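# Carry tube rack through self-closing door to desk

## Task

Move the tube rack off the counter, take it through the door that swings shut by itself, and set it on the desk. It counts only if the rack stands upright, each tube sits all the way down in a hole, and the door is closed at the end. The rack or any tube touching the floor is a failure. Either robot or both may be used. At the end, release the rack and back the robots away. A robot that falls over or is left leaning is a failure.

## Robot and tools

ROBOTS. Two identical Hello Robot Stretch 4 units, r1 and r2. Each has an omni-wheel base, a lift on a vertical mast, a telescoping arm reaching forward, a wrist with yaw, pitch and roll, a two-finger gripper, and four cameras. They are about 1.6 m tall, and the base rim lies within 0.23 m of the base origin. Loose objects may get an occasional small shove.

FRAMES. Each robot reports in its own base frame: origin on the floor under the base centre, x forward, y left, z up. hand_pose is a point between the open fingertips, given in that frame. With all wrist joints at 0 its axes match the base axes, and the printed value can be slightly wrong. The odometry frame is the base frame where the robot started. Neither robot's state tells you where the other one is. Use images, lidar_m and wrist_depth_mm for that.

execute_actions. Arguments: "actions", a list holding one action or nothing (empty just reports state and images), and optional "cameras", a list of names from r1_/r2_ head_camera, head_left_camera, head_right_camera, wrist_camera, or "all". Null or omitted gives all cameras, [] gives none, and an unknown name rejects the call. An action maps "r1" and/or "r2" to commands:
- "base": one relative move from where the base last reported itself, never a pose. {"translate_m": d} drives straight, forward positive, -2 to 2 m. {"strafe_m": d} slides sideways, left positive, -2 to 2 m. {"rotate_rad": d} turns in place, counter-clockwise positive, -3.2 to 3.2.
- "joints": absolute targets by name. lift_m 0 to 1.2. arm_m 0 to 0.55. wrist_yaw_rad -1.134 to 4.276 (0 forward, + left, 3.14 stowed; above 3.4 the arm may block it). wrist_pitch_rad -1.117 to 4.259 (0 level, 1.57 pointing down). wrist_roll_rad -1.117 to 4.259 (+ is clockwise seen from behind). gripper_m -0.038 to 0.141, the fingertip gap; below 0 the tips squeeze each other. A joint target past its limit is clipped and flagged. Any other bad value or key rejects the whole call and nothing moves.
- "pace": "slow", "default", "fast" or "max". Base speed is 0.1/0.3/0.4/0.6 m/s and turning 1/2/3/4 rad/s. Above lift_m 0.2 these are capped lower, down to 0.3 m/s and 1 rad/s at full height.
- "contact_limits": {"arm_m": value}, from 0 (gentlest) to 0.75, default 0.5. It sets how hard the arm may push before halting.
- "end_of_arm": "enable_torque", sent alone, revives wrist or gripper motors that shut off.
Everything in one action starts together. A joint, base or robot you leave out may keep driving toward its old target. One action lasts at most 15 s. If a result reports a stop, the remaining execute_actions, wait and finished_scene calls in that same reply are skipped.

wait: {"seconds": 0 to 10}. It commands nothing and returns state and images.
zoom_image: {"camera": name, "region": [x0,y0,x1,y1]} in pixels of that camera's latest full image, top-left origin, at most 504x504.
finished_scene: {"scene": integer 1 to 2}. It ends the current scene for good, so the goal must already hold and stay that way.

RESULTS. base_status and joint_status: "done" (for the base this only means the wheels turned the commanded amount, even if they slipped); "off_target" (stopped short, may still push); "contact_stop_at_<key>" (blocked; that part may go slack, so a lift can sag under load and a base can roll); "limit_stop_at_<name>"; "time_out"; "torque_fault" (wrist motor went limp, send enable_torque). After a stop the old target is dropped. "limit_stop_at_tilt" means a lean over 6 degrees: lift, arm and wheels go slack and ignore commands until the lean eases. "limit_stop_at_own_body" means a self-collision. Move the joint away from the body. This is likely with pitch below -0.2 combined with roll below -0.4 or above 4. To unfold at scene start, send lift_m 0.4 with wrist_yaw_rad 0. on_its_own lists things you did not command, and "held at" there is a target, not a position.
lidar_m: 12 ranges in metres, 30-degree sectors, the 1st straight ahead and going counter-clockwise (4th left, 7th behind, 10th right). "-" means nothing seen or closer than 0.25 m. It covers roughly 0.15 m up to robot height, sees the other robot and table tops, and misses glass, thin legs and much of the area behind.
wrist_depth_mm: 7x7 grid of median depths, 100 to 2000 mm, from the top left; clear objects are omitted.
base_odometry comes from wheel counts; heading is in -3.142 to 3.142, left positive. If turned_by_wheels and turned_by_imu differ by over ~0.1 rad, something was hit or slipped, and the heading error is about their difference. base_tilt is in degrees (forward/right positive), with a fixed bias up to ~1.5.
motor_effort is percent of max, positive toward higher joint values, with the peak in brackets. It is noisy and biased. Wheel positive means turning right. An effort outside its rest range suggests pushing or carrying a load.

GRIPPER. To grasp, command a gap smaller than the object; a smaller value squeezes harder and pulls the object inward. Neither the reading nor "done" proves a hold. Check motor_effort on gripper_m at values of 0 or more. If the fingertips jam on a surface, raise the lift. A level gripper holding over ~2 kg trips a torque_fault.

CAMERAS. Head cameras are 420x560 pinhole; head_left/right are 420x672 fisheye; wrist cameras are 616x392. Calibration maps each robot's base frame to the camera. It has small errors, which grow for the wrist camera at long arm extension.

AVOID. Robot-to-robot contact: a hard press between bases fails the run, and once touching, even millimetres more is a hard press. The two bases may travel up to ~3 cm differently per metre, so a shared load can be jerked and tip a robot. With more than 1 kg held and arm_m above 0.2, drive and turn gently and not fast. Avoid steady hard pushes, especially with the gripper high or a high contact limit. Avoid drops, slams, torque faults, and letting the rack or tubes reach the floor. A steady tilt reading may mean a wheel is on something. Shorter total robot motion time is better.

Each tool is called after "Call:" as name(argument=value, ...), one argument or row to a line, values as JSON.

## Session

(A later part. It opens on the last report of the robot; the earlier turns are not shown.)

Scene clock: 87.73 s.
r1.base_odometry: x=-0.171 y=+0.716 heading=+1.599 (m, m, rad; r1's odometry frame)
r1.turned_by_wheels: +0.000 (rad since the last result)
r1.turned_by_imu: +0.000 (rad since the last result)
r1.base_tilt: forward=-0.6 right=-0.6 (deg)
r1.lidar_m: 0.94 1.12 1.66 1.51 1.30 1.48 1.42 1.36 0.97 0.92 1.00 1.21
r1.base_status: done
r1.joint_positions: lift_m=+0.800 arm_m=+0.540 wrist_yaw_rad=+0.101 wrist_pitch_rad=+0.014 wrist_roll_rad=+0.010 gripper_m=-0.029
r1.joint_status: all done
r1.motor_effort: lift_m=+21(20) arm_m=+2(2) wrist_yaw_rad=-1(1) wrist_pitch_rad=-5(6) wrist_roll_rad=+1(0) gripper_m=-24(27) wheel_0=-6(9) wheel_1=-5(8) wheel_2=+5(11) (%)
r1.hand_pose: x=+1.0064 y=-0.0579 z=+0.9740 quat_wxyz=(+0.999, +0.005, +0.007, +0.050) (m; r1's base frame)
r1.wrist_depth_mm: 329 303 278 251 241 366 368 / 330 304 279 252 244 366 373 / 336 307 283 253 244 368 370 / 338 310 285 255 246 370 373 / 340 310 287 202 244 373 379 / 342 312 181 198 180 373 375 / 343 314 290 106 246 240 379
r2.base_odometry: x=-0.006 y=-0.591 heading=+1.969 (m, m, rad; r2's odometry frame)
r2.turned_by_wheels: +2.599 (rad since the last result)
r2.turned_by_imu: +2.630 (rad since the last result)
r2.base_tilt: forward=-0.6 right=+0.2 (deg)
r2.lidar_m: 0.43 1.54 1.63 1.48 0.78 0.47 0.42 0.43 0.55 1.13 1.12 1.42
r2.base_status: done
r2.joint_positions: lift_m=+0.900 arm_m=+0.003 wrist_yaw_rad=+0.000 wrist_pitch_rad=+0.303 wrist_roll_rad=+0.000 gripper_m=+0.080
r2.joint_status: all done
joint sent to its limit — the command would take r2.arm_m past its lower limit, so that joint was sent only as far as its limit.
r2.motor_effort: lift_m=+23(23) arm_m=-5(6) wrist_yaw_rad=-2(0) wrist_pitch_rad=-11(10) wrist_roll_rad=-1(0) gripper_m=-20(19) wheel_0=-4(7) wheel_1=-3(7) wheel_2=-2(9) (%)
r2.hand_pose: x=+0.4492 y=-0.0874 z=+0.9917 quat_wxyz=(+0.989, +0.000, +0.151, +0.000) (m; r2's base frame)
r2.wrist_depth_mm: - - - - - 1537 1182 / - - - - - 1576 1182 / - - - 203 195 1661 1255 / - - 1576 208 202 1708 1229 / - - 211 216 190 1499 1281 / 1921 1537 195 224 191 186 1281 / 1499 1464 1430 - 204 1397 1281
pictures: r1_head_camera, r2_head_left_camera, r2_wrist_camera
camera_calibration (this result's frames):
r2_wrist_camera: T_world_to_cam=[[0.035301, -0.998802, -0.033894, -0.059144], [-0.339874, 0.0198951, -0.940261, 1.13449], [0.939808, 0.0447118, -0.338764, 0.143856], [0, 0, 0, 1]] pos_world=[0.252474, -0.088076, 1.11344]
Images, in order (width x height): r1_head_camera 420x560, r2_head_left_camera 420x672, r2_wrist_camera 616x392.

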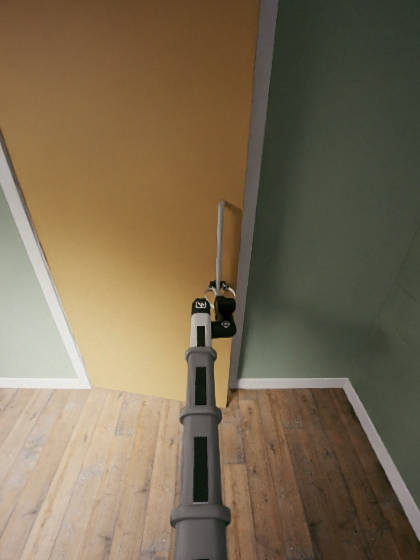

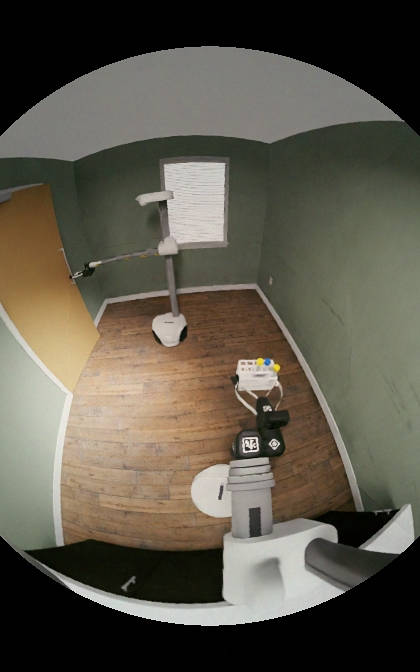

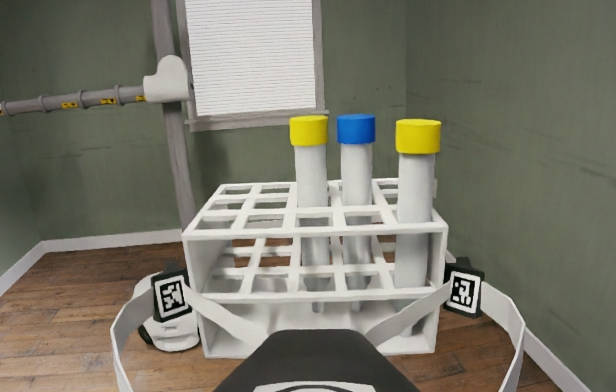

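Call:
execute_actions(
  actions=[
    {"r1":{"base":{"strafe_m":0.04},"joints":{"arm_m":0.426},"pace":"slow"},"r2":{"base":{"strafe_m":-0.45}}},
  ],
  cameras=[],
)

Call:
execute_actions(
  actions=[
    {"r1":{"base":{"strafe_m":0.052},"joints":{"arm_m":0.328},"pace":"slow"},"r2":{"base":{"translate_m":0.5}}},
  ],
  cameras=[],
)

Call:
execute_actions(
  actions=[
    {"r1":{"base":{"strafe_m":0.133},"joints":{"arm_m":0.162},"pace":"slow"},"r2":{"base":{"translate_m":0.7}}},
  ],
  cameras=["r1_head_camera","r1_wrist_camera","r2_head_left_camera"],
)

Scene clock: 95.97 s.
r1.base_odometry: x=-0.211 y=+0.716 heading=+1.600 (m, m, rad; r1's odometry frame)
r1.turned_by_wheels: +0.001 (rad since the last result)
r1.turned_by_imu: -0.029 (rad since the last result)
r1.base_tilt: forward=-0.5 right=-0.6 (deg)
r1.lidar_m: 0.85 1.05 1.62 2.09 1.54 1.47 1.41 1.47 1.03 0.97 1.05 1.20
r1.base_status: done
r1.joint_positions: lift_m=+0.800 arm_m=+0.428 wrist_yaw_rad=+0.111 wrist_pitch_rad=+0.015 wrist_roll_rad=+0.010 gripper_m=-0.029
r1.joint_status: all done
r1.on_its_own: wrist_yaw_rad is at rest, and its effort (-31) is outside its rest range (-13 to +13)
r1.motor_effort: lift_m=+21(20) arm_m=-13(14) wrist_yaw_rad=-31(35) wrist_pitch_rad=-5(5) wrist_roll_rad=+0(0) gripper_m=-27(31) wheel_0=-1(25) wheel_1=-1(9) wheel_2=+11(10) (%)
r1.hand_pose: x=+0.8956 y=-0.0549 z=+0.9739 quat_wxyz=(+0.998, +0.005, +0.008, +0.055) (m; r1's base frame)
r1.wrist_depth_mm: 379 332 294 254 240 469 469 / 384 336 298 254 242 473 473 / 389 338 298 256 242 480 480 / 392 338 300 256 243 480 480 / 392 342 303 198 245 484 477 / 402 345 181 196 181 488 480 / 397 342 304 106 243 233 484
r2.base_odometry: x=+0.408 y=-0.416 heading=+1.969 (m, m, rad; r2's odometry frame)
r2.turned_by_wheels: +0.000 (rad since the last result)
r2.turned_by_imu: -0.001 (rad since the last result)
r2.base_tilt: forward=-0.6 right=+0.2 (deg)
r2.lidar_m: 0.43 1.68 2.10 1.93 0.64 0.43 0.38 0.38 0.48 0.69 0.69 0.46
r2.base_status: done
r2.joint_positions: lift_m=+0.900 arm_m=+0.003 wrist_yaw_rad=+0.000 wrist_pitch_rad=+0.303 wrist_roll_rad=+0.000 gripper_m=+0.080
r2.joint_status: not commanded
r2.motor_effort: lift_m=+22(23) arm_m=-5(5) wrist_yaw_rad=+0(2) wrist_pitch_rad=-10(10) wrist_roll_rad=-1(1) gripper_m=-16(20) wheel_0=+4(11) wheel_1=-2(12) wheel_2=+0(3) (%)
r2.hand_pose: x=+0.4491 y=-0.0874 z=+0.9918 quat_wxyz=(+0.989, +0.000, +0.151, +0.000) (m; r2's base frame)
r2.wrist_depth_mm: - - - - 1430 891 668 / 1308 - - - 1464 904 676 / - - - - 194 931 691 / - - - 209 203 946 715 / - - 212 216 190 878 723 / 1499 1464 195 224 191 186 715 / 1430 1464 1430 - 204 1008 732
pictures: none
No camera images: the call's "cameras" was empty. Leave "cameras" out to get every camera's image.

Scene clock: 99.10 s.
r1.base_odometry: x=-0.263 y=+0.714 heading=+1.600 (m, m, rad; r1's odometry frame)
r1.turned_by_wheels: +0.000 (rad since the last result)
r1.turned_by_imu: +0.000 (rad since the last result)
r1.base_tilt: forward=-0.5 right=-0.6 (deg)
r1.lidar_m: 0.73 1.01 1.61 2.03 1.23 1.15 1.42 1.48 1.09 1.04 1.10 1.19
r1.base_status: done
r1.joint_positions: lift_m=+0.800 arm_m=+0.330 wrist_yaw_rad=+0.103 wrist_pitch_rad=+0.015 wrist_roll_rad=+0.010 gripper_m=-0.029
r1.joint_status: all done
r1.motor_effort: lift_m=+20(20) arm_m=-13(19) wrist_yaw_rad=-9(31) wrist_pitch_rad=-5(5) wrist_roll_rad=+1(0) gripper_m=-24(26) wheel_0=-5(17) wheel_1=-3(7) wheel_2=+4(12) (%)
r1.hand_pose: x=+0.7970 y=-0.0572 z=+0.9738 quat_wxyz=(+0.999, +0.005, +0.008, +0.052) (m; r1's base frame)
r1.wrist_depth_mm: 455 373 314 256 239 223 569 / 462 375 315 256 239 224 569 / 466 379 319 258 240 229 569 / 473 382 319 260 241 236 569 / 473 387 320 202 238 240 574 / 480 389 180 196 181 244 585 / 488 392 327 106 237 225 585
r2.base_odometry: x=+0.214 y=+0.044 heading=+1.970 (m, m, rad; r2's odometry frame)
r2.turned_by_wheels: +0.000 (rad since the last result)
r2.turned_by_imu: -0.001 (rad since the last result)
r2.base_tilt: forward=-0.5 right=+0.2 (deg)
r2.lidar_m: 0.42 1.25 1.26 2.00 1.46 0.95 0.84 0.88 0.69 0.61 0.61 0.76
r2.base_status: done
r2.joint_positions: lift_m=+0.900 arm_m=+0.003 wrist_yaw_rad=+0.000 wrist_pitch_rad=+0.303 wrist_roll_rad=+0.000 gripper_m=+0.080
r2.joint_status: not commanded
r2.motor_effort: lift_m=+22(22) arm_m=-5(5) wrist_yaw_rad=-1(1) wrist_pitch_rad=-10(10) wrist_roll_rad=+0(1) gripper_m=-21(18) wheel_0=+4(8) wheel_1=+1(7) wheel_2=-2(10) (%)
r2.hand_pose: x=+0.4491 y=-0.0874 z=+0.9918 quat_wxyz=(+0.989, +0.000, +0.151, +0.000) (m; r2's base frame)
r2.wrist_depth_mm: 1708 1808 1863 1921 1229 759 574 / 1756 1863 1921 1921 1281 778 580 / 1921 1983 - - 194 809 603 / - - - 208 203 831 615 / - - 211 215 190 759 627 / 1863 1708 195 224 191 186 627 / 1537 1499 1397 - 204 866 647
pictures: none
No camera images: the call's "cameras" was empty. Leave "cameras" out to get every camera's image.

Scene clock: 102.90 s.
r1.base_odometry: x=-0.396 y=+0.711 heading=+1.599 (m, m, rad; r1's odometry frame)
r1.turned_by_wheels: -0.001 (rad since the last result)
r1.turned_by_imu: -0.019 (rad since the last result)
r1.base_tilt: forward=-0.6 right=-0.6 (deg)
r1.lidar_m: 0.60 0.92 1.59 1.90 1.98 0.79 0.82 1.47 1.22 1.17 1.22 0.60
r1.base_status: done
r1.joint_positions: lift_m=+0.800 arm_m=+0.164 wrist_yaw_rad=+0.096 wrist_pitch_rad=+0.016 wrist_roll_rad=+0.010 gripper_m=-0.029
r1.joint_status: all done
r1.motor_effort: lift_m=+20(20) arm_m=-11(14) wrist_yaw_rad=+13(70) wrist_pitch_rad=-8(8) wrist_roll_rad=+1(0) gripper_m=-24(20) wheel_0=-9(23) wheel_1=-2(8) wheel_2=+1(12) (%)
r1.hand_pose: x=+0.6304 y=-0.0595 z=+0.9736 quat_wxyz=(+0.999, +0.005, +0.008, +0.048) (m; r1's base frame)
r1.wrist_depth_mm: 759 500 366 286 236 207 732 / 788 504 368 289 237 208 723 / 798 508 370 290 238 208 732 / 788 512 370 291 240 208 741 / 798 517 377 268 236 211 750 / 798 525 180 197 182 207 750 / 809 525 382 106 236 208 750
r2.base_odometry: x=-0.058 y=+0.689 heading=+1.970 (m, m, rad; r2's odometry frame)
r2.turned_by_wheels: +0.000 (rad since the last result)
r2.turned_by_imu: -0.002 (rad since the last result)
r2.base_tilt: forward=-0.5 right=+0.2 (deg)
r2.lidar_m: 0.42 1.57 0.81 0.80 2.12 1.70 1.54 0.89 0.56 0.50 0.50 0.65
r2.base_status: done
r2.joint_positions: lift_m=+0.900 arm_m=+0.003 wrist_yaw_rad=+0.000 wrist_pitch_rad=+0.303 wrist_roll_rad=+0.000 gripper_m=+0.080
r2.joint_status: not commanded
r2.motor_effort: lift_m=+22(22) arm_m=-5(5) wrist_yaw_rad=-1(1) wrist_pitch_rad=-11(10) wrist_roll_rad=-1(0) gripper_m=-18(19) wheel_0=+5(10) wheel_1=+1(6) wheel_2=-1(11) (%)
r2.hand_pose: x=+0.4491 y=-0.0874 z=+0.9918 quat_wxyz=(+0.989, +0.000, +0.151, +0.000) (m; r2's base frame)
r2.wrist_depth_mm: 1138 1182 1229 1255 976 591 452 / 1205 1255 1281 1366 991 615 469 / 1229 1281 1336 1336 194 627 477 / 1281 1366 1336 209 202 640 477 / 1366 1397 212 217 190 585 488 / 1464 1464 194 225 191 187 496 / 1537 1464 1397 - 204 676 504
pictures: r1_head_camera, r1_wrist_camera, r2_head_left_camera
camera_calibration (this result's frames):
r1_wrist_camera: T_world_to_cam=[[0.116659, -0.993073, 0.0139888, -0.142585], [-0.0308237, -0.0176984, -0.999368, 1.04015], [0.992694, 0.116154, -0.0326748, -0.363243], [0, 0, 0, 1]] pos_world=[0.409284, -0.0809965, 1.02962]
Images, in order (width x height): r1_head_camera 420x560, r1_wrist_camera 616x392, r2_head_left_camera 420x672.

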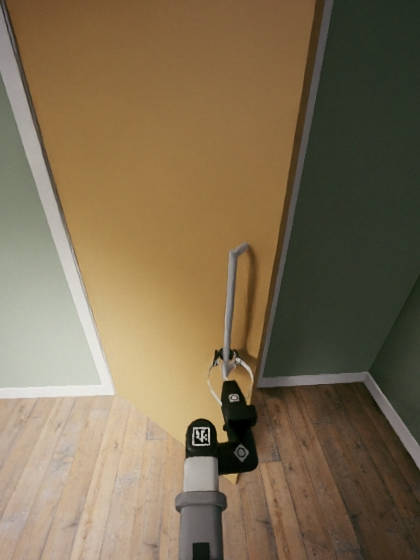

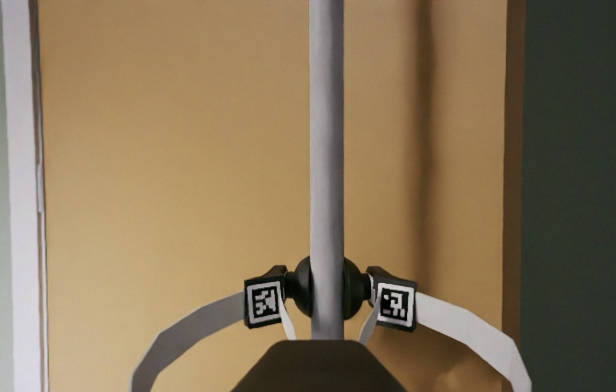

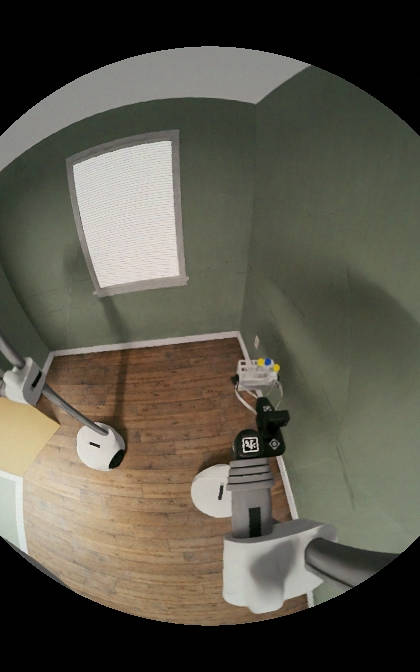

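Call:
execute_actions(
  actions=[
    {"r1":{"base":{"strafe_m":0.09},"joints":{"arm_m":0.08},"pace":"slow"},"r2":{"base":{"rotate_rad":1.7},"pace":"slow"}},
  ],
  cameras=[],
)

Call:
execute_actions(
  actions=[
    {"r1":{"base":{"strafe_m":0.09},"joints":{"arm_m":0.02,"wrist_yaw_rad":0.07},"pace":"slow"},"r2":{"base":{"strafe_m":-0.85}}},
  ],
  cameras=["r1_head_camera","r1_wrist_camera","r2_head_left_camera"],
)

Scene clock: 111.50 s.
r1.base_odometry: x=-0.486 y=+0.709 heading=+1.598 (m, m, rad; r1's odometry frame)
r1.turned_by_wheels: -0.001 (rad since the last result)
r1.turned_by_imu: -0.001 (rad since the last result)
r1.base_tilt: forward=-0.6 right=-0.5 (deg)
r1.lidar_m: 0.51 0.94 1.58 1.83 1.86 0.46 0.47 1.48 1.32 1.25 1.31 0.52
r1.base_status: done
r1.joint_positions: lift_m=+0.800 arm_m=+0.082 wrist_yaw_rad=+0.086 wrist_pitch_rad=+0.016 wrist_roll_rad=+0.010 gripper_m=-0.029
r1.joint_status: all done
r1.on_its_own: wrist_yaw_rad is at rest, and its effort (+40) is outside its rest range (-13 to +13)
r1.motor_effort: lift_m=+20(20) arm_m=-8(13) wrist_yaw_rad=+40(43) wrist_pitch_rad=-9(9) wrist_roll_rad=+1(1) gripper_m=-22(28) wheel_0=-11(19) wheel_1=-2(6) wheel_2=-4(14) (%)
r1.hand_pose: x=+0.5474 y=-0.0622 z=+0.9734 quat_wxyz=(+0.999, +0.005, +0.008, +0.043) (m; r1's base frame)
r1.wrist_depth_mm: 866 654 413 304 238 196 820 / 891 676 418 304 239 198 820 / 878 661 421 304 241 198 831 / 878 683 421 310 241 199 809 / 878 683 427 199 236 201 842 / 891 683 180 198 179 191 854 / 891 699 433 106 234 197 842
r2.base_odometry: x=-0.058 y=+0.689 heading=-2.614 (m, m, rad; r2's odometry frame)
r2.turned_by_wheels: +1.699 (rad since the last result)
r2.turned_by_imu: +1.719 (rad since the last result)
r2.base_tilt: forward=-0.5 right=+0.2 (deg)
r2.lidar_m: 0.42 2.17 1.64 1.56 0.77 0.52 0.49 0.51 0.70 1.56 1.60 0.78
r2.base_status: done
r2.joint_positions: lift_m=+0.900 arm_m=+0.003 wrist_yaw_rad=+0.000 wrist_pitch_rad=+0.303 wrist_roll_rad=+0.000 gripper_m=+0.080
r2.joint_status: not commanded
r2.motor_effort: lift_m=+22(22) arm_m=-5(5) wrist_yaw_rad=-1(0) wrist_pitch_rad=-10(10) wrist_roll_rad=-2(0) gripper_m=-19(17) wheel_0=-6(6) wheel_1=-2(4) wheel_2=-2(6) (%)
r2.hand_pose: x=+0.4491 y=-0.0874 z=+0.9918 quat_wxyz=(+0.989, +0.000, +0.151, +0.000) (m; r2's base frame)
r2.wrist_depth_mm: 1661 1661 1708 1464 1205 1708 1756 / 1756 1708 1808 1499 517 496 1808 / 1808 1863 1808 204 193 597 1983 / 1983 1983 1921 209 202 1983 1983 / - - 212 216 190 1983 - / 1863 1661 195 224 191 186 1708 / 1537 1464 1430 - 204 1366 1397
pictures: none
No camera images: the call's "cameras" was empty. Leave "cameras" out to get every camera's image.

Scene clock: 115.67 s.
r1.base_odometry: x=-0.575 y=+0.706 heading=+1.596 (m, m, rad; r1's odometry frame)
r1.turned_by_wheels: -0.001 (rad since the last result)
r1.turned_by_imu: -0.001 (rad since the last result)
r1.base_tilt: forward=-0.6 right=-0.6 (deg)
r1.lidar_m: 0.44 0.99 1.58 1.72 1.78 1.52 1.44 0.95 0.83 1.33 1.41 0.45
r1.base_status: done
r1.joint_positions: lift_m=+0.800 arm_m=+0.021 wrist_yaw_rad=+0.051 wrist_pitch_rad=+0.017 wrist_roll_rad=+0.010 gripper_m=-0.029
r1.joint_status: all done
r1.on_its_own: wrist_yaw_rad is at rest, and its effort (+55) is outside its rest range (-13 to +13)
r1.motor_effort: lift_m=+20(20) arm_m=-7(12) wrist_yaw_rad=+55(54) wrist_pitch_rad=-12(12) wrist_roll_rad=+0(0) gripper_m=-22(28) wheel_0=-13(15) wheel_1=-1(4) wheel_2=-5(2) (%)
r1.hand_pose: x=+0.4847 y=-0.0726 z=+0.9732 quat_wxyz=(+1.000, +0.005, +0.009, +0.026) (m; r1's base frame)
r1.wrist_depth_mm: 904 842 462 315 241 194 904 / 931 866 469 317 240 195 891 / 904 891 469 319 243 195 891 / 917 917 477 322 243 196 917 / 904 904 477 208 238 196 917 / 904 891 181 197 180 187 931 / 917 904 488 106 236 198 931
r2.base_odometry: x=-0.486 y=+1.423 heading=-2.614 (m, m, rad; r2's odometry frame)
r2.turned_by_wheels: +0.000 (rad since the last result)
r2.turned_by_imu: -0.002 (rad since the last result)
r2.base_tilt: forward=-0.5 right=+0.3 (deg)
r2.lidar_m: 0.41 0.96 1.09 2.19 0.72 0.49 0.46 0.48 0.64 0.70 0.72 0.96
r2.base_status: done
r2.joint_positions: lift_m=+0.900 arm_m=+0.003 wrist_yaw_rad=+0.000 wrist_pitch_rad=+0.303 wrist_roll_rad=+0.000 gripper_m=+0.080
r2.joint_status: not commanded
r2.motor_effort: lift_m=+22(22) arm_m=-5(5) wrist_yaw_rad=-1(1) wrist_pitch_rad=-10(11) wrist_roll_rad=+0(1) gripper_m=-20(17) wheel_0=+3(11) wheel_1=-1(7) wheel_2=+0(1) (%)
r2.hand_pose: x=+0.4491 y=-0.0874 z=+0.9918 quat_wxyz=(+0.989, +0.000, +0.151, +0.000) (m; r2's base frame)
r2.wrist_depth_mm: 1661 - - 1756 1808 1229 866 / 1808 1464 - 1863 1863 1255 891 / 1008 1576 - 205 195 1255 878 / 1983 1863 - 209 201 1308 917 / - 1808 211 217 189 1160 904 / 1863 1618 195 226 191 186 917 / 1499 1499 1430 - 204 1366 917
pictures: r1_head_camera, r1_wrist_camera, r2_head_left_camera
camera_calibration (this result's frames):
r1_wrist_camera: T_world_to_cam=[[0.072273, -0.997287, 0.0139624, -0.117381], [-0.0327809, -0.0163666, -0.999329, 1.03609], [0.996846, 0.0717668, -0.0338749, -0.221185], [0, 0, 0, 1]] pos_world=[0.262935, -0.0842317, 1.02954]
Images, in order (width x height): r1_head_camera 420x560, r1_wrist_camera 616x392, r2_head_left_camera 420x672.

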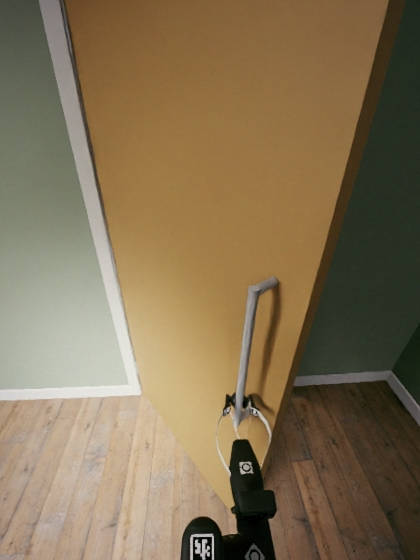

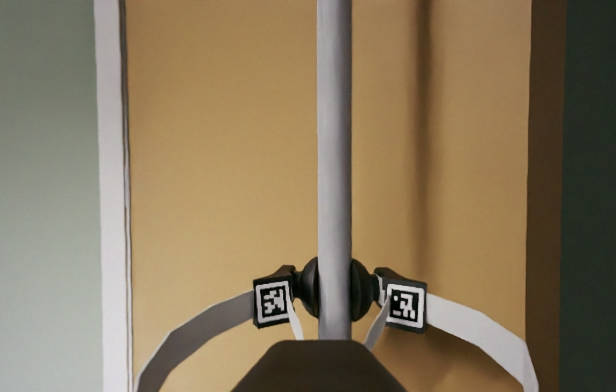

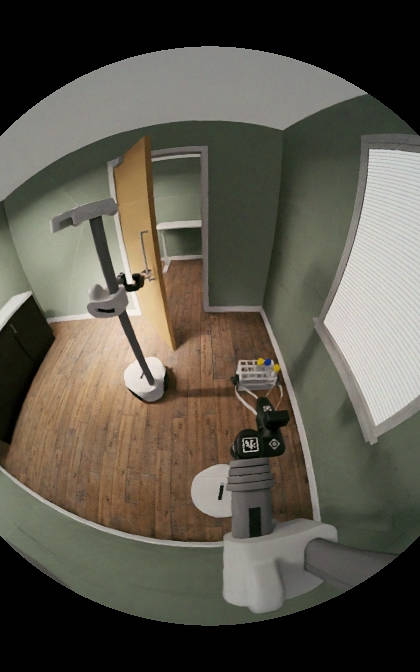

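Call:
execute_actions(
  actions=[
    {"r1":{"joints":{"arm_m":0.008},"pace":"slow"},"r2":{"base":{"translate_m":1.35},"joints":{"wrist_yaw_rad":0.3}}},
  ],
  cameras=[],
)

Call:
execute_actions(
  actions=[
    {"r2":{"base":{"rotate_rad":0.58},"pace":"slow"}},
  ],
  cameras=["r2_head_camera","r2_head_left_camera"],
)

Scene clock: 127.60 s.
r1.base_odometry: x=-0.575 y=+0.706 heading=+1.597 (m, m, rad; r1's odometry frame)
r1.turned_by_wheels: +0.001 (rad since the last result)
r1.turned_by_imu: +0.004 (rad since the last result)
r1.base_tilt: forward=-0.6 right=-0.6 (deg)
r1.lidar_m: 0.43 0.99 1.59 1.74 1.79 1.53 1.43 1.47 1.43 0.74 0.57 0.44
r1.base_status: not commanded
r1.joint_positions: lift_m=+0.800 arm_m=+0.010 wrist_yaw_rad=+0.064 wrist_pitch_rad=+0.017 wrist_roll_rad=+0.010 gripper_m=-0.029
r1.joint_status: all done
r1.on_its_own: wrist_yaw_rad is at rest, and its effort (+17) is outside its rest range (-13 to +13)
r1.motor_effort: lift_m=+20(20) arm_m=-9(8) wrist_yaw_rad=+17(56) wrist_pitch_rad=-13(12) wrist_roll_rad=+1(0) gripper_m=-25(22) wheel_0=-8(13) wheel_1=-1(1) wheel_2=+0(4) (%)
r1.hand_pose: x=+0.4740 y=-0.0688 z=+0.9731 quat_wxyz=(+0.999, +0.005, +0.009, +0.032) (m; r1's base frame)
r1.wrist_depth_mm: 904 904 488 317 239 191 904 / 917 904 492 320 240 191 891 / 917 904 500 324 240 191 904 / 946 917 500 325 240 193 917 / 931 931 500 208 234 193 904 / 976 946 180 199 182 183 904 / 960 931 512 106 236 189 917
r2.base_odometry: x=-1.652 y=+0.743 heading=-2.614 (m, m, rad; r2's odometry frame)
r2.turned_by_wheels: +0.000 (rad since the last result)
r2.turned_by_imu: -0.005 (rad since the last result)
r2.base_tilt: forward=-0.5 right=+0.3 (deg)
r2.lidar_m: 0.43 2.23 0.55 0.48 0.56 1.92 1.81 1.00 0.73 0.68 0.70 0.84
r2.base_status: done
r2.joint_positions: lift_m=+0.900 arm_m=+0.003 wrist_yaw_rad=+0.300 wrist_pitch_rad=+0.303 wrist_roll_rad=+0.000 gripper_m=+0.080
r2.joint_status: all done
r2.motor_effort: lift_m=+22(22) arm_m=-5(5) wrist_yaw_rad=-2(1) wrist_pitch_rad=-10(10) wrist_roll_rad=-2(1) gripper_m=-19(22) wheel_0=+3(8) wheel_1=+2(5) wheel_2=-1(10) (%)
r2.hand_pose: x=+0.4626 y=-0.0021 z=+0.9918 quat_wxyz=(+0.977, -0.023, +0.149, +0.148) (m; r2's base frame)
r2.wrist_depth_mm: - - - 508 480 455 436 / - - - 535 512 477 452 / - - - 544 195 496 473 / - - - 209 202 521 496 / - - 212 217 190 539 525 / 1921 1708 195 225 191 186 544 / 1499 1499 1430 - 204 615 574
pictures: none
No camera images: the call's "cameras" was empty. Leave "cameras" out to get every camera's image.

Scene clock: 129.40 s.
r1.base_odometry: x=-0.575 y=+0.706 heading=+1.597 (m, m, rad; r1's odometry frame)
r1.turned_by_wheels: +0.000 (rad since the last result)
r1.turned_by_imu: +0.000 (rad since the last result)
r1.base_tilt: forward=-0.6 right=-0.6 (deg)
r1.lidar_m: 0.43 1.00 1.56 1.72 1.81 1.52 1.43 1.48 1.42 0.68 0.55 0.46
r1.base_status: not commanded
r1.joint_positions: lift_m=+0.800 arm_m=+0.010 wrist_yaw_rad=+0.064 wrist_pitch_rad=+0.017 wrist_roll_rad=+0.010 gripper_m=-0.029
r1.joint_status: not commanded
r1.on_its_own: wrist_yaw_rad is at rest, and its effort (+17) is outside its rest range (-13 to +13)
r1.motor_effort: lift_m=+20(20) arm_m=-9(9) wrist_yaw_rad=+17(18) wrist_pitch_rad=-12(13) wrist_roll_rad=+0(0) gripper_m=-24(21) wheel_0=-8(8) wheel_1=-1(1) wheel_2=+0(1) (%)
r1.hand_pose: x=+0.4740 y=-0.0688 z=+0.9731 quat_wxyz=(+0.999, +0.005, +0.009, +0.032) (m; r1's base frame)
r1.wrist_depth_mm: 931 904 480 319 238 190 878 / 904 904 488 322 241 191 904 / 931 917 496 325 240 191 500 / 931 931 500 325 242 193 439 / 960 931 504 208 236 193 904 / 960 931 180 200 182 183 917 / 946 917 517 106 236 190 904
r2.base_odometry: x=-1.652 y=+0.743 heading=-2.034 (m, m, rad; r2's odometry frame)
r2.turned_by_wheels: +0.579 (rad since the last result)
r2.turned_by_imu: +0.586 (rad since the last result)
r2.base_tilt: forward=-0.5 right=+0.3 (deg)
r2.lidar_m: 0.40 0.53 0.48 0.56 1.89 1.80 0.95 0.70 0.68 0.72 0.83 0.79
r2.base_status: done
r2.joint_positions: lift_m=+0.900 arm_m=+0.003 wrist_yaw_rad=+0.300 wrist_pitch_rad=+0.303 wrist_roll_rad=+0.000 gripper_m=+0.080
r2.joint_status: not commanded
r2.motor_effort: lift_m=+22(22) arm_m=-5(4) wrist_yaw_rad=-2(0) wrist_pitch_rad=-10(10) wrist_roll_rad=-1(1) gripper_m=-17(21) wheel_0=-4(8) wheel_1=-4(9) wheel_2=-4(7) (%)
r2.hand_pose: x=+0.4626 y=-0.0021 z=+0.9918 quat_wxyz=(+0.977, -0.023, +0.149, +0.148) (m; r2's base frame)
r2.wrist_depth_mm: 452 597 917 - - - - / 449 597 931 - - - - / 452 609 960 204 195 - - / 459 615 778 208 201 - - / 459 585 212 216 190 - - / 459 530 195 224 191 186 1661 / 462 615 768 - 204 1366 1430
pictures: r2_head_camera, r2_head_left_camera
Images, in order (width x height): r2_head_camera 420x560, r2_head_left_camera 420x672.

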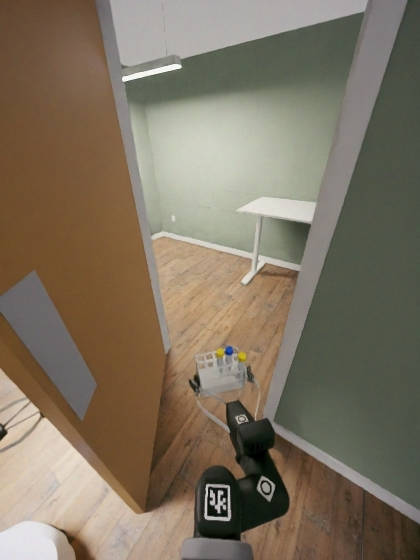

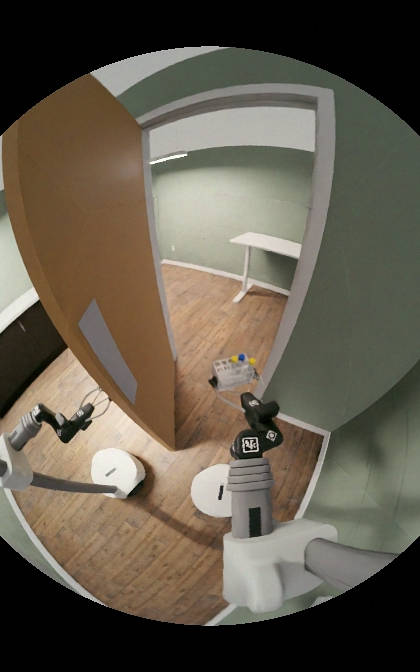

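Call:
execute_actions(
  actions=[
    {"r2":{"base":{"translate_m":1.5}}},
  ],
  cameras=[],
)

Call:
execute_actions(
  actions=[
    {"r1":{"joints":{"gripper_m":0.05}},"r2":{"base":{"rotate_rad":-0.95},"joints":{"wrist_yaw_rad":0},"pace":"slow"}},
  ],
  cameras=["r2_head_camera","r1_head_camera","r2_wrist_camera"],
)

Scene clock: 141.43 s.
r1.base_odometry: x=-0.575 y=+0.706 heading=+1.597 (m, m, rad; r1's odometry frame)
r1.turned_by_wheels: +0.000 (rad since the last result)
r1.turned_by_imu: +0.003 (rad since the last result)
r1.base_tilt: forward=-0.6 right=-0.5 (deg)
r1.lidar_m: 0.42 0.99 1.58 1.73 1.81 1.52 1.43 1.50 1.43 1.34 1.41 0.42
r1.base_status: not commanded
r1.joint_positions: lift_m=+0.800 arm_m=+0.010 wrist_yaw_rad=+0.064 wrist_pitch_rad=+0.017 wrist_roll_rad=+0.010 gripper_m=-0.029
r1.joint_status: not commanded
r1.on_its_own: wrist_yaw_rad is at rest, and its effort (+17) is outside its rest range (-13 to +13)
r1.motor_effort: lift_m=+20(20) arm_m=-9(9) wrist_yaw_rad=+17(19) wrist_pitch_rad=-12(12) wrist_roll_rad=+1(0) gripper_m=-23(26) wheel_0=-8(8) wheel_1=-1(1) wheel_2=+0(0) (%)
r1.hand_pose: x=+0.4740 y=-0.0688 z=+0.9731 quat_wxyz=(+0.999, +0.005, +0.009, +0.032) (m; r1's base frame)
r1.wrist_depth_mm: 931 904 484 319 238 191 878 / 931 904 492 320 239 191 891 / 946 931 496 324 240 192 917 / 946 917 504 327 241 192 904 / 946 946 508 209 235 194 904 / 931 931 180 199 182 183 904 / 976 931 512 107 236 190 917
r2.base_odometry: x=-2.322 y=-0.599 heading=-2.034 (m, m, rad; r2's odometry frame)
r2.turned_by_wheels: +0.000 (rad since the last result)
r2.turned_by_imu: -0.006 (rad since the last result)
r2.base_tilt: forward=-0.6 right=+0.3 (deg)
r2.lidar_m: 0.43 2.37 1.43 0.51 0.46 0.63 2.05 0.71 1.42 1.24 0.91 0.86
r2.base_status: done
r2.joint_positions: lift_m=+0.900 arm_m=+0.003 wrist_yaw_rad=+0.300 wrist_pitch_rad=+0.303 wrist_roll_rad=+0.000 gripper_m=+0.080
r2.joint_status: not commanded
r2.motor_effort: lift_m=+22(22) arm_m=-5(4) wrist_yaw_rad=-1(2) wrist_pitch_rad=-11(10) wrist_roll_rad=-1(1) gripper_m=-16(18) wheel_0=+3(10) wheel_1=+2(7) wheel_2=-3(9) (%)
r2.hand_pose: x=+0.4626 y=-0.0021 z=+0.9918 quat_wxyz=(+0.977, -0.023, +0.149, +0.148) (m; r2's base frame)
r2.wrist_depth_mm: 1756 1983 - 1921 1537 1255 1098 / 1756 - - 1983 1576 1308 1138 / 1863 - - 1983 194 1366 788 / 1863 - - 208 202 1464 1182 / 1921 - 211 217 190 1430 1281 / 1863 1708 195 225 191 186 1281 / 1537 1499 1430 - 204 1397 1281
pictures: none
No camera images: the call's "cameras" was empty. Leave "cameras" out to get every camera's image.

Scene clock: 143.67 s.
r1.base_odometry: x=-0.575 y=+0.706 heading=+1.597 (m, m, rad; r1's odometry frame)
r1.turned_by_wheels: +0.000 (rad since the last result)
r1.turned_by_imu: +0.000 (rad since the last result)
r1.base_tilt: forward=-0.6 right=-0.5 (deg)
r1.lidar_m: 0.48 1.01 1.56 1.73 1.80 1.53 1.44 1.48 1.43 1.34 1.39 0.47
r1.base_status: not commanded
r1.joint_positions: lift_m=+0.800 arm_m=+0.009 wrist_yaw_rad=+0.053 wrist_pitch_rad=+0.016 wrist_roll_rad=+0.010 gripper_m=+0.050
r1.joint_status: all done
r1.on_its_own: wrist_yaw_rad is at rest, and its effort (+49) is outside its rest range (-13 to +13)
r1.motor_effort: lift_m=+21(20) arm_m=-6(9) wrist_yaw_rad=+49(55) wrist_pitch_rad=-10(12) wrist_roll_rad=+0(1) gripper_m=-13(24) wheel_0=-10(10) wheel_1=-1(1) wheel_2=-5(4) (%)
r1.hand_pose: x=+0.4727 y=-0.0721 z=+0.9734 quat_wxyz=(+1.000, +0.005, +0.008, +0.026) (m; r1's base frame)
r1.wrist_depth_mm: 904 917 521 364 262 228 917 / 931 904 521 368 263 229 904 / 946 917 530 366 265 229 904 / 931 917 535 370 266 229 931 / 931 931 539 370 224 231 931 / 931 917 215 357 196 219 931 / 946 931 549 106 266 220 960
r2.base_odometry: x=-2.322 y=-0.599 heading=-2.983 (m, m, rad; r2's odometry frame)
r2.turned_by_wheels: -0.949 (rad since the last result)
r2.turned_by_imu: -0.960 (rad since the last result)
r2.base_tilt: forward=-0.5 right=+0.2 (deg)
r2.lidar_m: 0.41 0.85 1.78 2.37 1.03 0.46 0.48 0.68 1.94 0.70 1.42 0.48
r2.base_status: done
r2.joint_positions: lift_m=+0.900 arm_m=+0.003 wrist_yaw_rad=+0.000 wrist_pitch_rad=+0.303 wrist_roll_rad=+0.000 gripper_m=+0.080
r2.joint_status: all done
r2.motor_effort: lift_m=+22(22) arm_m=-5(5) wrist_yaw_rad=-1(10) wrist_pitch_rad=-10(10) wrist_roll_rad=-1(1) gripper_m=-18(16) wheel_0=+6(5) wheel_1=+2(7) wheel_2=+4(5) (%)
r2.hand_pose: x=+0.4491 y=-0.0874 z=+0.9918 quat_wxyz=(+0.989, +0.000, +0.151, +0.000) (m; r2's base frame)
r2.wrist_depth_mm: 1160 1229 1336 1464 1618 1397 1182 / 1182 1281 1366 1499 1708 1464 1182 / 1118 1025 931 723 195 1336 1229 / 683 1366 676 210 201 1618 1255 / 1308 1430 211 216 190 1499 1308 / 1042 1430 195 226 190 186 1308 / 1078 1464 1430 - 204 1397 1308
pictures: r1_head_camera, r2_head_camera, r2_wrist_camera
camera_calibration (this result's frames):
r2_wrist_camera: T_world_to_cam=[[0.0351018, -0.998808, -0.0339325, -0.0590622], [-0.339907, 0.0199974, -0.940246, 1.13452], [0.939804, 0.0445383, -0.3388, 0.144001], [0, 0, 0, 1]] pos_world=[0.252374, -0.0880929, 1.11352]
Images, in order (width x height): r1_head_camera 420x560, r2_head_camera 420x560, r2_wrist_camera 616x392.

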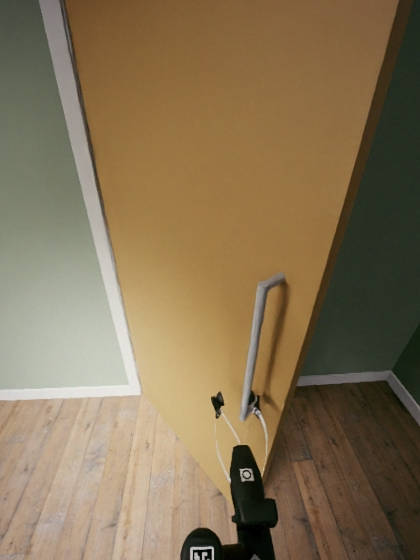

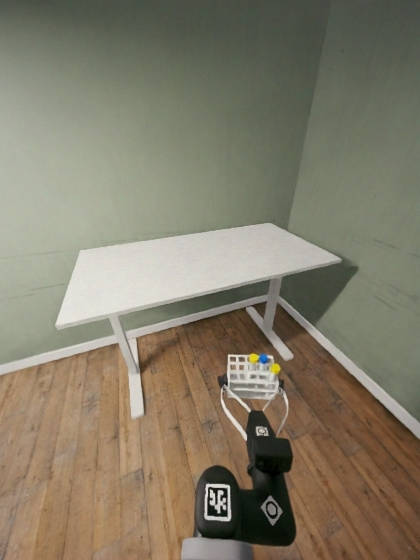

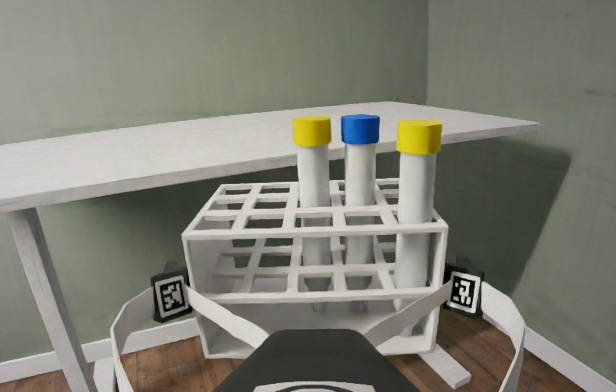

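Call:
execute_actions(
  actions=[
    {"r1":{"base":{"strafe_m":-0.08},"pace":"slow"},"r2":{"base":{"translate_m":0.45},"joints":{"lift_m":0.97,"arm_m":0.2}}},
  ],
  cameras=["r2_head_camera","r1_head_camera","r2_wrist_camera"],
)

Scene clock: 151.30 s.
r1.base_odometry: x=-0.495 y=+0.708 heading=+1.597 (m, m, rad; r1's odometry frame)
r1.turned_by_wheels: +0.000 (rad since the last result)
r1.turned_by_imu: +0.002 (rad since the last result)
r1.base_tilt: forward=-0.6 right=-0.6 (deg)
r1.lidar_m: 1.06 1.15 1.57 1.80 1.88 1.49 1.42 1.48 1.35 1.26 1.32 1.05
r1.base_status: done
r1.joint_positions: lift_m=+0.800 arm_m=+0.009 wrist_yaw_rad=+0.070 wrist_pitch_rad=+0.015 wrist_roll_rad=+0.010 gripper_m=+0.050
r1.joint_status: not commanded
r1.motor_effort: lift_m=+20(20) arm_m=-6(6) wrist_yaw_rad=+2(49) wrist_pitch_rad=-6(9) wrist_roll_rad=+0(0) gripper_m=-4(11) wheel_0=+0(10) wheel_1=-1(5) wheel_2=+1(4) (%)
r1.hand_pose: x=+0.4738 y=-0.0671 z=+0.9737 quat_wxyz=(+0.999, +0.005, +0.008, +0.035) (m; r1's base frame)
r1.wrist_depth_mm: 946 931 866 831 798 778 891 / 946 917 878 854 809 778 904 / 931 931 891 842 798 788 904 / 946 917 917 842 820 788 917 / 946 960 904 866 820 788 931 / 946 917 200 854 190 798 917 / 976 960 891 106 820 798 931
r2.base_odometry: x=-2.767 y=-0.670 heading=-2.983 (m, m, rad; r2's odometry frame)
r2.turned_by_wheels: +0.000 (rad since the last result)
r2.turned_by_imu: -0.002 (rad since the last result)
r2.base_tilt: forward=-0.6 right=+0.3 (deg)
r2.lidar_m: 0.46 0.44 0.50 2.01 2.17 0.99 0.89 0.88 0.89 1.25 1.24 0.60
r2.base_status: done
r2.joint_positions: lift_m=+0.970 arm_m=+0.199 wrist_yaw_rad=+0.000 wrist_pitch_rad=+0.303 wrist_roll_rad=+0.000 gripper_m=+0.080
r2.joint_status: all done
r2.motor_effort: lift_m=+22(23) arm_m=+5(8) wrist_yaw_rad=-1(1) wrist_pitch_rad=-10(10) wrist_roll_rad=-1(2) gripper_m=-21(20) wheel_0=+3(10) wheel_1=+2(7) wheel_2=-2(11) (%)
r2.hand_pose: x=+0.6454 y=-0.0874 z=+1.0617 quat_wxyz=(+0.989, +0.000, +0.151, +0.000) (m; r2's base frame)
r2.wrist_depth_mm: 691 741 798 891 991 1060 904 / 699 768 842 931 1008 1118 960 / 723 788 891 206 194 1138 976 / 741 768 661 208 203 661 647 / 517 517 211 218 190 462 455 / 384 349 195 226 191 186 349 / 320 309 294 - 204 293 296
pictures: r1_head_camera, r2_head_camera, r2_wrist_camera
camera_calibration (this result's frames):
r2_wrist_camera: T_world_to_cam=[[0.0352394, -0.998803, -0.0339301, -0.0636324], [-0.339846, 0.0199513, -0.940269, 1.26699], [0.939821, 0.0446655, -0.338736, -0.0168407], [0, 0, 0, 1]] pos_world=[0.448651, -0.0880822, 1.18345]
Images, in order (width x height): r1_head_camera 420x560, r2_head_camera 420x560, r2_wrist_camera 616x392.

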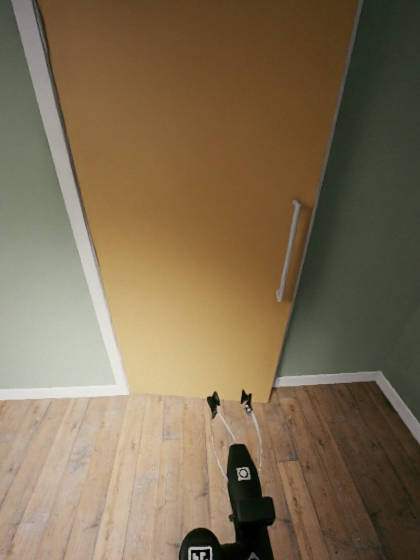

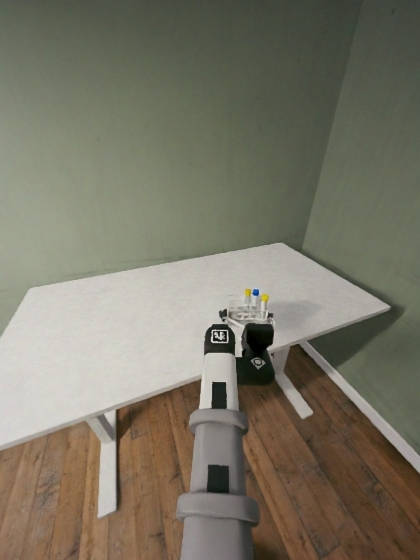

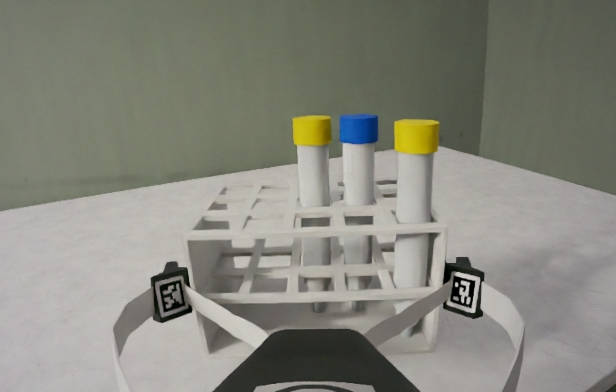

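Call:
execute_actions(
  actions=[
    {"r2":{"joints":{"lift_m":0.889,"arm_m":0.25},"pace":"slow"}},
  ],
  cameras=[],
)

Call:
execute_actions(
  actions=[
    {"r2":{"joints":{"gripper_m":0.141},"pace":"slow"}},
  ],
  cameras=[],
)

Call:
execute_actions(
  actions=[
    {"r2":{"base":{"translate_m":-0.15},"joints":{"arm_m":0.01}}},
  ],
  cameras=["r1_head_camera","r2_wrist_camera"],
)

Scene clock: 157.00 s.
r1.base_odometry: x=-0.495 y=+0.708 heading=+1.597 (m, m, rad; r1's odometry frame)
r1.turned_by_wheels: +0.000 (rad since the last result)
r1.turned_by_imu: +0.001 (rad since the last result)
r1.base_tilt: forward=-0.6 right=-0.6 (deg)
r1.lidar_m: 1.14 1.19 1.58 1.80 1.85 1.50 1.43 1.47 1.31 1.26 1.33 1.15
r1.base_status: not commanded
r1.joint_positions: lift_m=+0.800 arm_m=+0.009 wrist_yaw_rad=+0.070 wrist_pitch_rad=+0.015 wrist_roll_rad=+0.010 gripper_m=+0.050
r1.joint_status: not commanded
r1.motor_effort: lift_m=+20(20) arm_m=-6(6) wrist_yaw_rad=+2(2) wrist_pitch_rad=-7(6) wrist_roll_rad=+0(0) gripper_m=-3(1) wheel_0=+0(0) wheel_1=-1(1) wheel_2=+1(1) (%)
r1.hand_pose: x=+0.4738 y=-0.0671 z=+0.9737 quat_wxyz=(+0.999, +0.005, +0.008, +0.035) (m; r1's base frame)
r1.wrist_depth_mm: 946 904 917 904 891 904 891 / 946 931 917 917 917 904 891 / 946 931 946 904 917 917 917 / 960 960 917 931 917 917 891 / 960 946 946 931 946 931 917 / 960 931 200 946 190 917 917 / 960 960 960 106 931 917 931
r2.base_odometry: x=-2.767 y=-0.670 heading=-2.983 (m, m, rad; r2's odometry frame)
r2.turned_by_wheels: +0.000 (rad since the last result)
r2.turned_by_imu: +0.000 (rad since the last result)
r2.base_tilt: forward=-0.6 right=+0.2 (deg)
r2.lidar_m: 0.46 0.44 0.49 1.99 2.17 0.99 0.86 0.82 0.87 1.27 1.25 0.60
r2.base_status: not commanded
r2.joint_positions: lift_m=+0.889 arm_m=+0.249 wrist_yaw_rad=+0.000 wrist_pitch_rad=+0.303 wrist_roll_rad=+0.000 gripper_m=+0.080
r2.joint_status: all done
r2.motor_effort: lift_m=+15(22) arm_m=+6(1) wrist_yaw_rad=-2(1) wrist_pitch_rad=-11(10) wrist_roll_rad=-1(1) gripper_m=-17(18) wheel_0=+3(3) wheel_1=+3(2) wheel_2=-2(2) (%)
r2.hand_pose: x=+0.6953 y=-0.0874 z=+0.9813 quat_wxyz=(+0.989, +0.000, +0.151, +0.000) (m; r2's base frame)
r2.wrist_depth_mm: 661 691 759 854 917 1025 891 / 668 723 788 878 976 1060 917 / 699 750 798 609 193 732 798 / 512 492 436 208 202 433 418 / 340 334 211 217 190 303 297 / 251 230 195 225 190 186 234 / 208 201 201 - 196 191 -
pictures: none
No camera images: the call's "cameras" was empty. Leave "cameras" out to get every camera's image.

Scene clock: 160.20 s.
r1.base_odometry: x=-0.495 y=+0.708 heading=+1.597 (m, m, rad; r1's odometry frame)
r1.turned_by_wheels: +0.000 (rad since the last result)
r1.turned_by_imu: +0.001 (rad since the last result)
r1.base_tilt: forward=-0.6 right=-0.6 (deg)
r1.lidar_m: 1.13 1.17 1.55 1.81 1.89 1.52 1.43 1.45 1.34 1.25 1.30 1.15
r1.base_status: not commanded
r1.joint_positions: lift_m=+0.800 arm_m=+0.009 wrist_yaw_rad=+0.070 wrist_pitch_rad=+0.015 wrist_roll_rad=+0.010 gripper_m=+0.050
r1.joint_status: not commanded
r1.motor_effort: lift_m=+20(20) arm_m=-6(6) wrist_yaw_rad=+1(1) wrist_pitch_rad=-7(6) wrist_roll_rad=+0(0) gripper_m=-3(4) wheel_0=+0(0) wheel_1=-1(1) wheel_2=+1(1) (%)
r1.hand_pose: x=+0.4738 y=-0.0671 z=+0.9737 quat_wxyz=(+0.999, +0.005, +0.008, +0.035) (m; r1's base frame)
r1.wrist_depth_mm: 931 931 917 917 904 904 891 / 960 904 931 931 904 891 891 / 931 931 931 917 917 917 891 / 976 931 946 946 904 904 917 / 960 960 946 946 917 904 917 / 960 960 200 946 190 904 917 / 976 946 960 107 917 917 917
r2.base_odometry: x=-2.767 y=-0.670 heading=-2.983 (m, m, rad; r2's odometry frame)
r2.turned_by_wheels: +0.000 (rad since the last result)
r2.turned_by_imu: +0.000 (rad since the last result)
r2.base_tilt: forward=-0.6 right=+0.2 (deg)
r2.lidar_m: 0.46 0.45 0.50 1.99 2.18 0.98 0.86 0.83 0.89 1.27 1.24 0.61
r2.base_status: not commanded
r2.joint_positions: lift_m=+0.889 arm_m=+0.249 wrist_yaw_rad=+0.000 wrist_pitch_rad=+0.302 wrist_roll_rad=+0.000 gripper_m=+0.141
r2.joint_status: all done
r2.motor_effort: lift_m=+15(15) arm_m=+5(5) wrist_yaw_rad=-1(2) wrist_pitch_rad=-5(10) wrist_roll_rad=-1(2) gripper_m=+1(20) wheel_0=+3(3) wheel_1=+2(3) wheel_2=-2(2) (%)
r2.hand_pose: x=+0.6954 y=-0.0874 z=+0.9817 quat_wxyz=(+0.989, +0.000, +0.150, +0.000) (m; r2's base frame)
r2.wrist_depth_mm: 654 691 768 842 931 991 904 / 668 723 798 878 976 1042 917 / 699 750 798 634 212 750 891 / 517 500 410 220 210 433 427 / 342 340 229 230 206 306 300 / 253 242 206 203 216 218 236 / 209 202 211 - 203 192 -
pictures: none
No camera images: the call's "cameras" was empty. Leave "cameras" out to get every camera's image.

Scene clock: 162.03 s.
r1.base_odometry: x=-0.495 y=+0.708 heading=+1.597 (m, m, rad; r1's odometry frame)
r1.turned_by_wheels: +0.000 (rad since the last result)
r1.turned_by_imu: +0.000 (rad since the last result)
r1.base_tilt: forward=-0.6 right=-0.6 (deg)
r1.lidar_m: 1.12 1.19 1.56 1.79 1.87 1.52 1.43 1.47 1.35 1.26 1.32 1.15
r1.base_status: not commanded
r1.joint_positions: lift_m=+0.800 arm_m=+0.009 wrist_yaw_rad=+0.070 wrist_pitch_rad=+0.015 wrist_roll_rad=+0.010 gripper_m=+0.050
r1.joint_status: not commanded
r1.motor_effort: lift_m=+20(20) arm_m=-6(6) wrist_yaw_rad=+2(1) wrist_pitch_rad=-7(6) wrist_roll_rad=+0(0) gripper_m=-4(4) wheel_0=+0(0) wheel_1=-1(2) wheel_2=+1(1) (%)
r1.hand_pose: x=+0.4738 y=-0.0671 z=+0.9737 quat_wxyz=(+0.999, +0.005, +0.008, +0.035) (m; r1's base frame)
r1.wrist_depth_mm: 931 931 917 917 917 891 904 / 946 931 917 917 917 904 904 / 946 931 917 946 904 904 917 / 960 931 931 931 917 904 917 / 946 946 931 931 917 904 917 / 960 960 201 946 190 917 904 / 960 946 960 106 917 931 917
r2.base_odometry: x=-2.619 y=-0.646 heading=-2.983 (m, m, rad; r2's odometry frame)
r2.turned_by_wheels: +0.000 (rad since the last result)
r2.turned_by_imu: +0.000 (rad since the last result)
r2.base_tilt: forward=-0.6 right=+0.3 (deg)
r2.lidar_m: 0.60 0.59 0.63 2.23 1.79 0.81 0.73 0.70 0.78 1.04 1.31 0.75
r2.base_status: done
r2.joint_positions: lift_m=+0.889 arm_m=+0.011 wrist_yaw_rad=+0.000 wrist_pitch_rad=+0.302 wrist_roll_rad=+0.000 gripper_m=+0.141
r2.joint_status: all done
r2.motor_effort: lift_m=+16(15) arm_m=-5(7) wrist_yaw_rad=+0(0) wrist_pitch_rad=-7(7) wrist_roll_rad=-1(1) gripper_m=+1(0) wheel_0=-4(8) wheel_1=-2(7) wheel_2=+1(10) (%)
r2.hand_pose: x=+0.4572 y=-0.0875 z=+0.9816 quat_wxyz=(+0.989, +0.000, +0.151, +0.000) (m; r2's base frame)
r2.wrist_depth_mm: 946 1008 1098 1182 1308 1281 1060 / 946 1025 1118 1229 1366 1336 1060 / 960 960 891 627 778 759 750 / 521 504 488 508 554 1308 1138 / 373 397 1255 1464 1576 1336 1138 / 1118 1205 1308 1430 1255 1281 1205 / 1138 1255 1397 - 1336 1397 1205
pictures: r1_head_camera, r2_wrist_camera
camera_calibration (this result's frames):
r2_wrist_camera: T_world_to_cam=[[0.0349554, -0.998814, -0.0338979, -0.0597104], [-0.338974, 0.0200586, -0.940582, 1.12758], [0.940146, 0.044369, -0.337871, 0.131845], [0, 0, 0, 1]] pos_world=[0.260353, -0.088107, 1.1031]
Images, in order (width x height): r1_head_camera 420x560, r2_wrist_camera 616x392.

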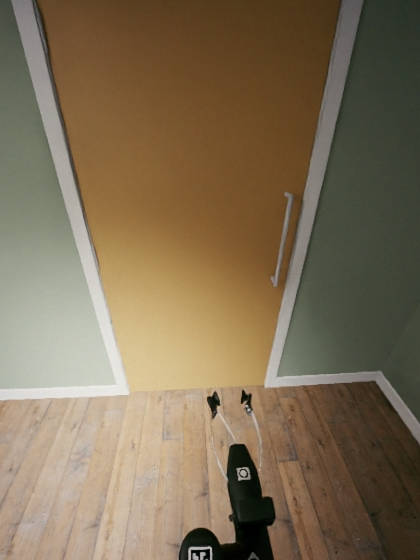

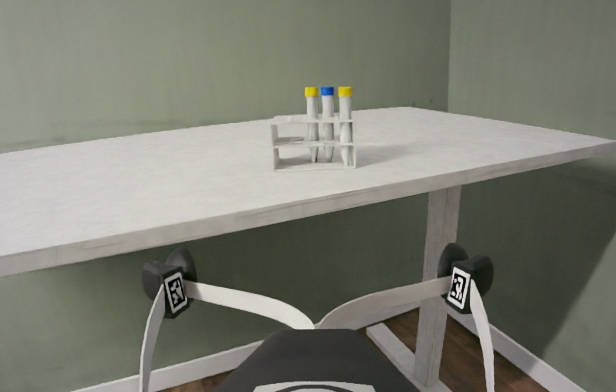

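Call:
finished_scene(
  scene=1,
)

The scene is finished: the task was done.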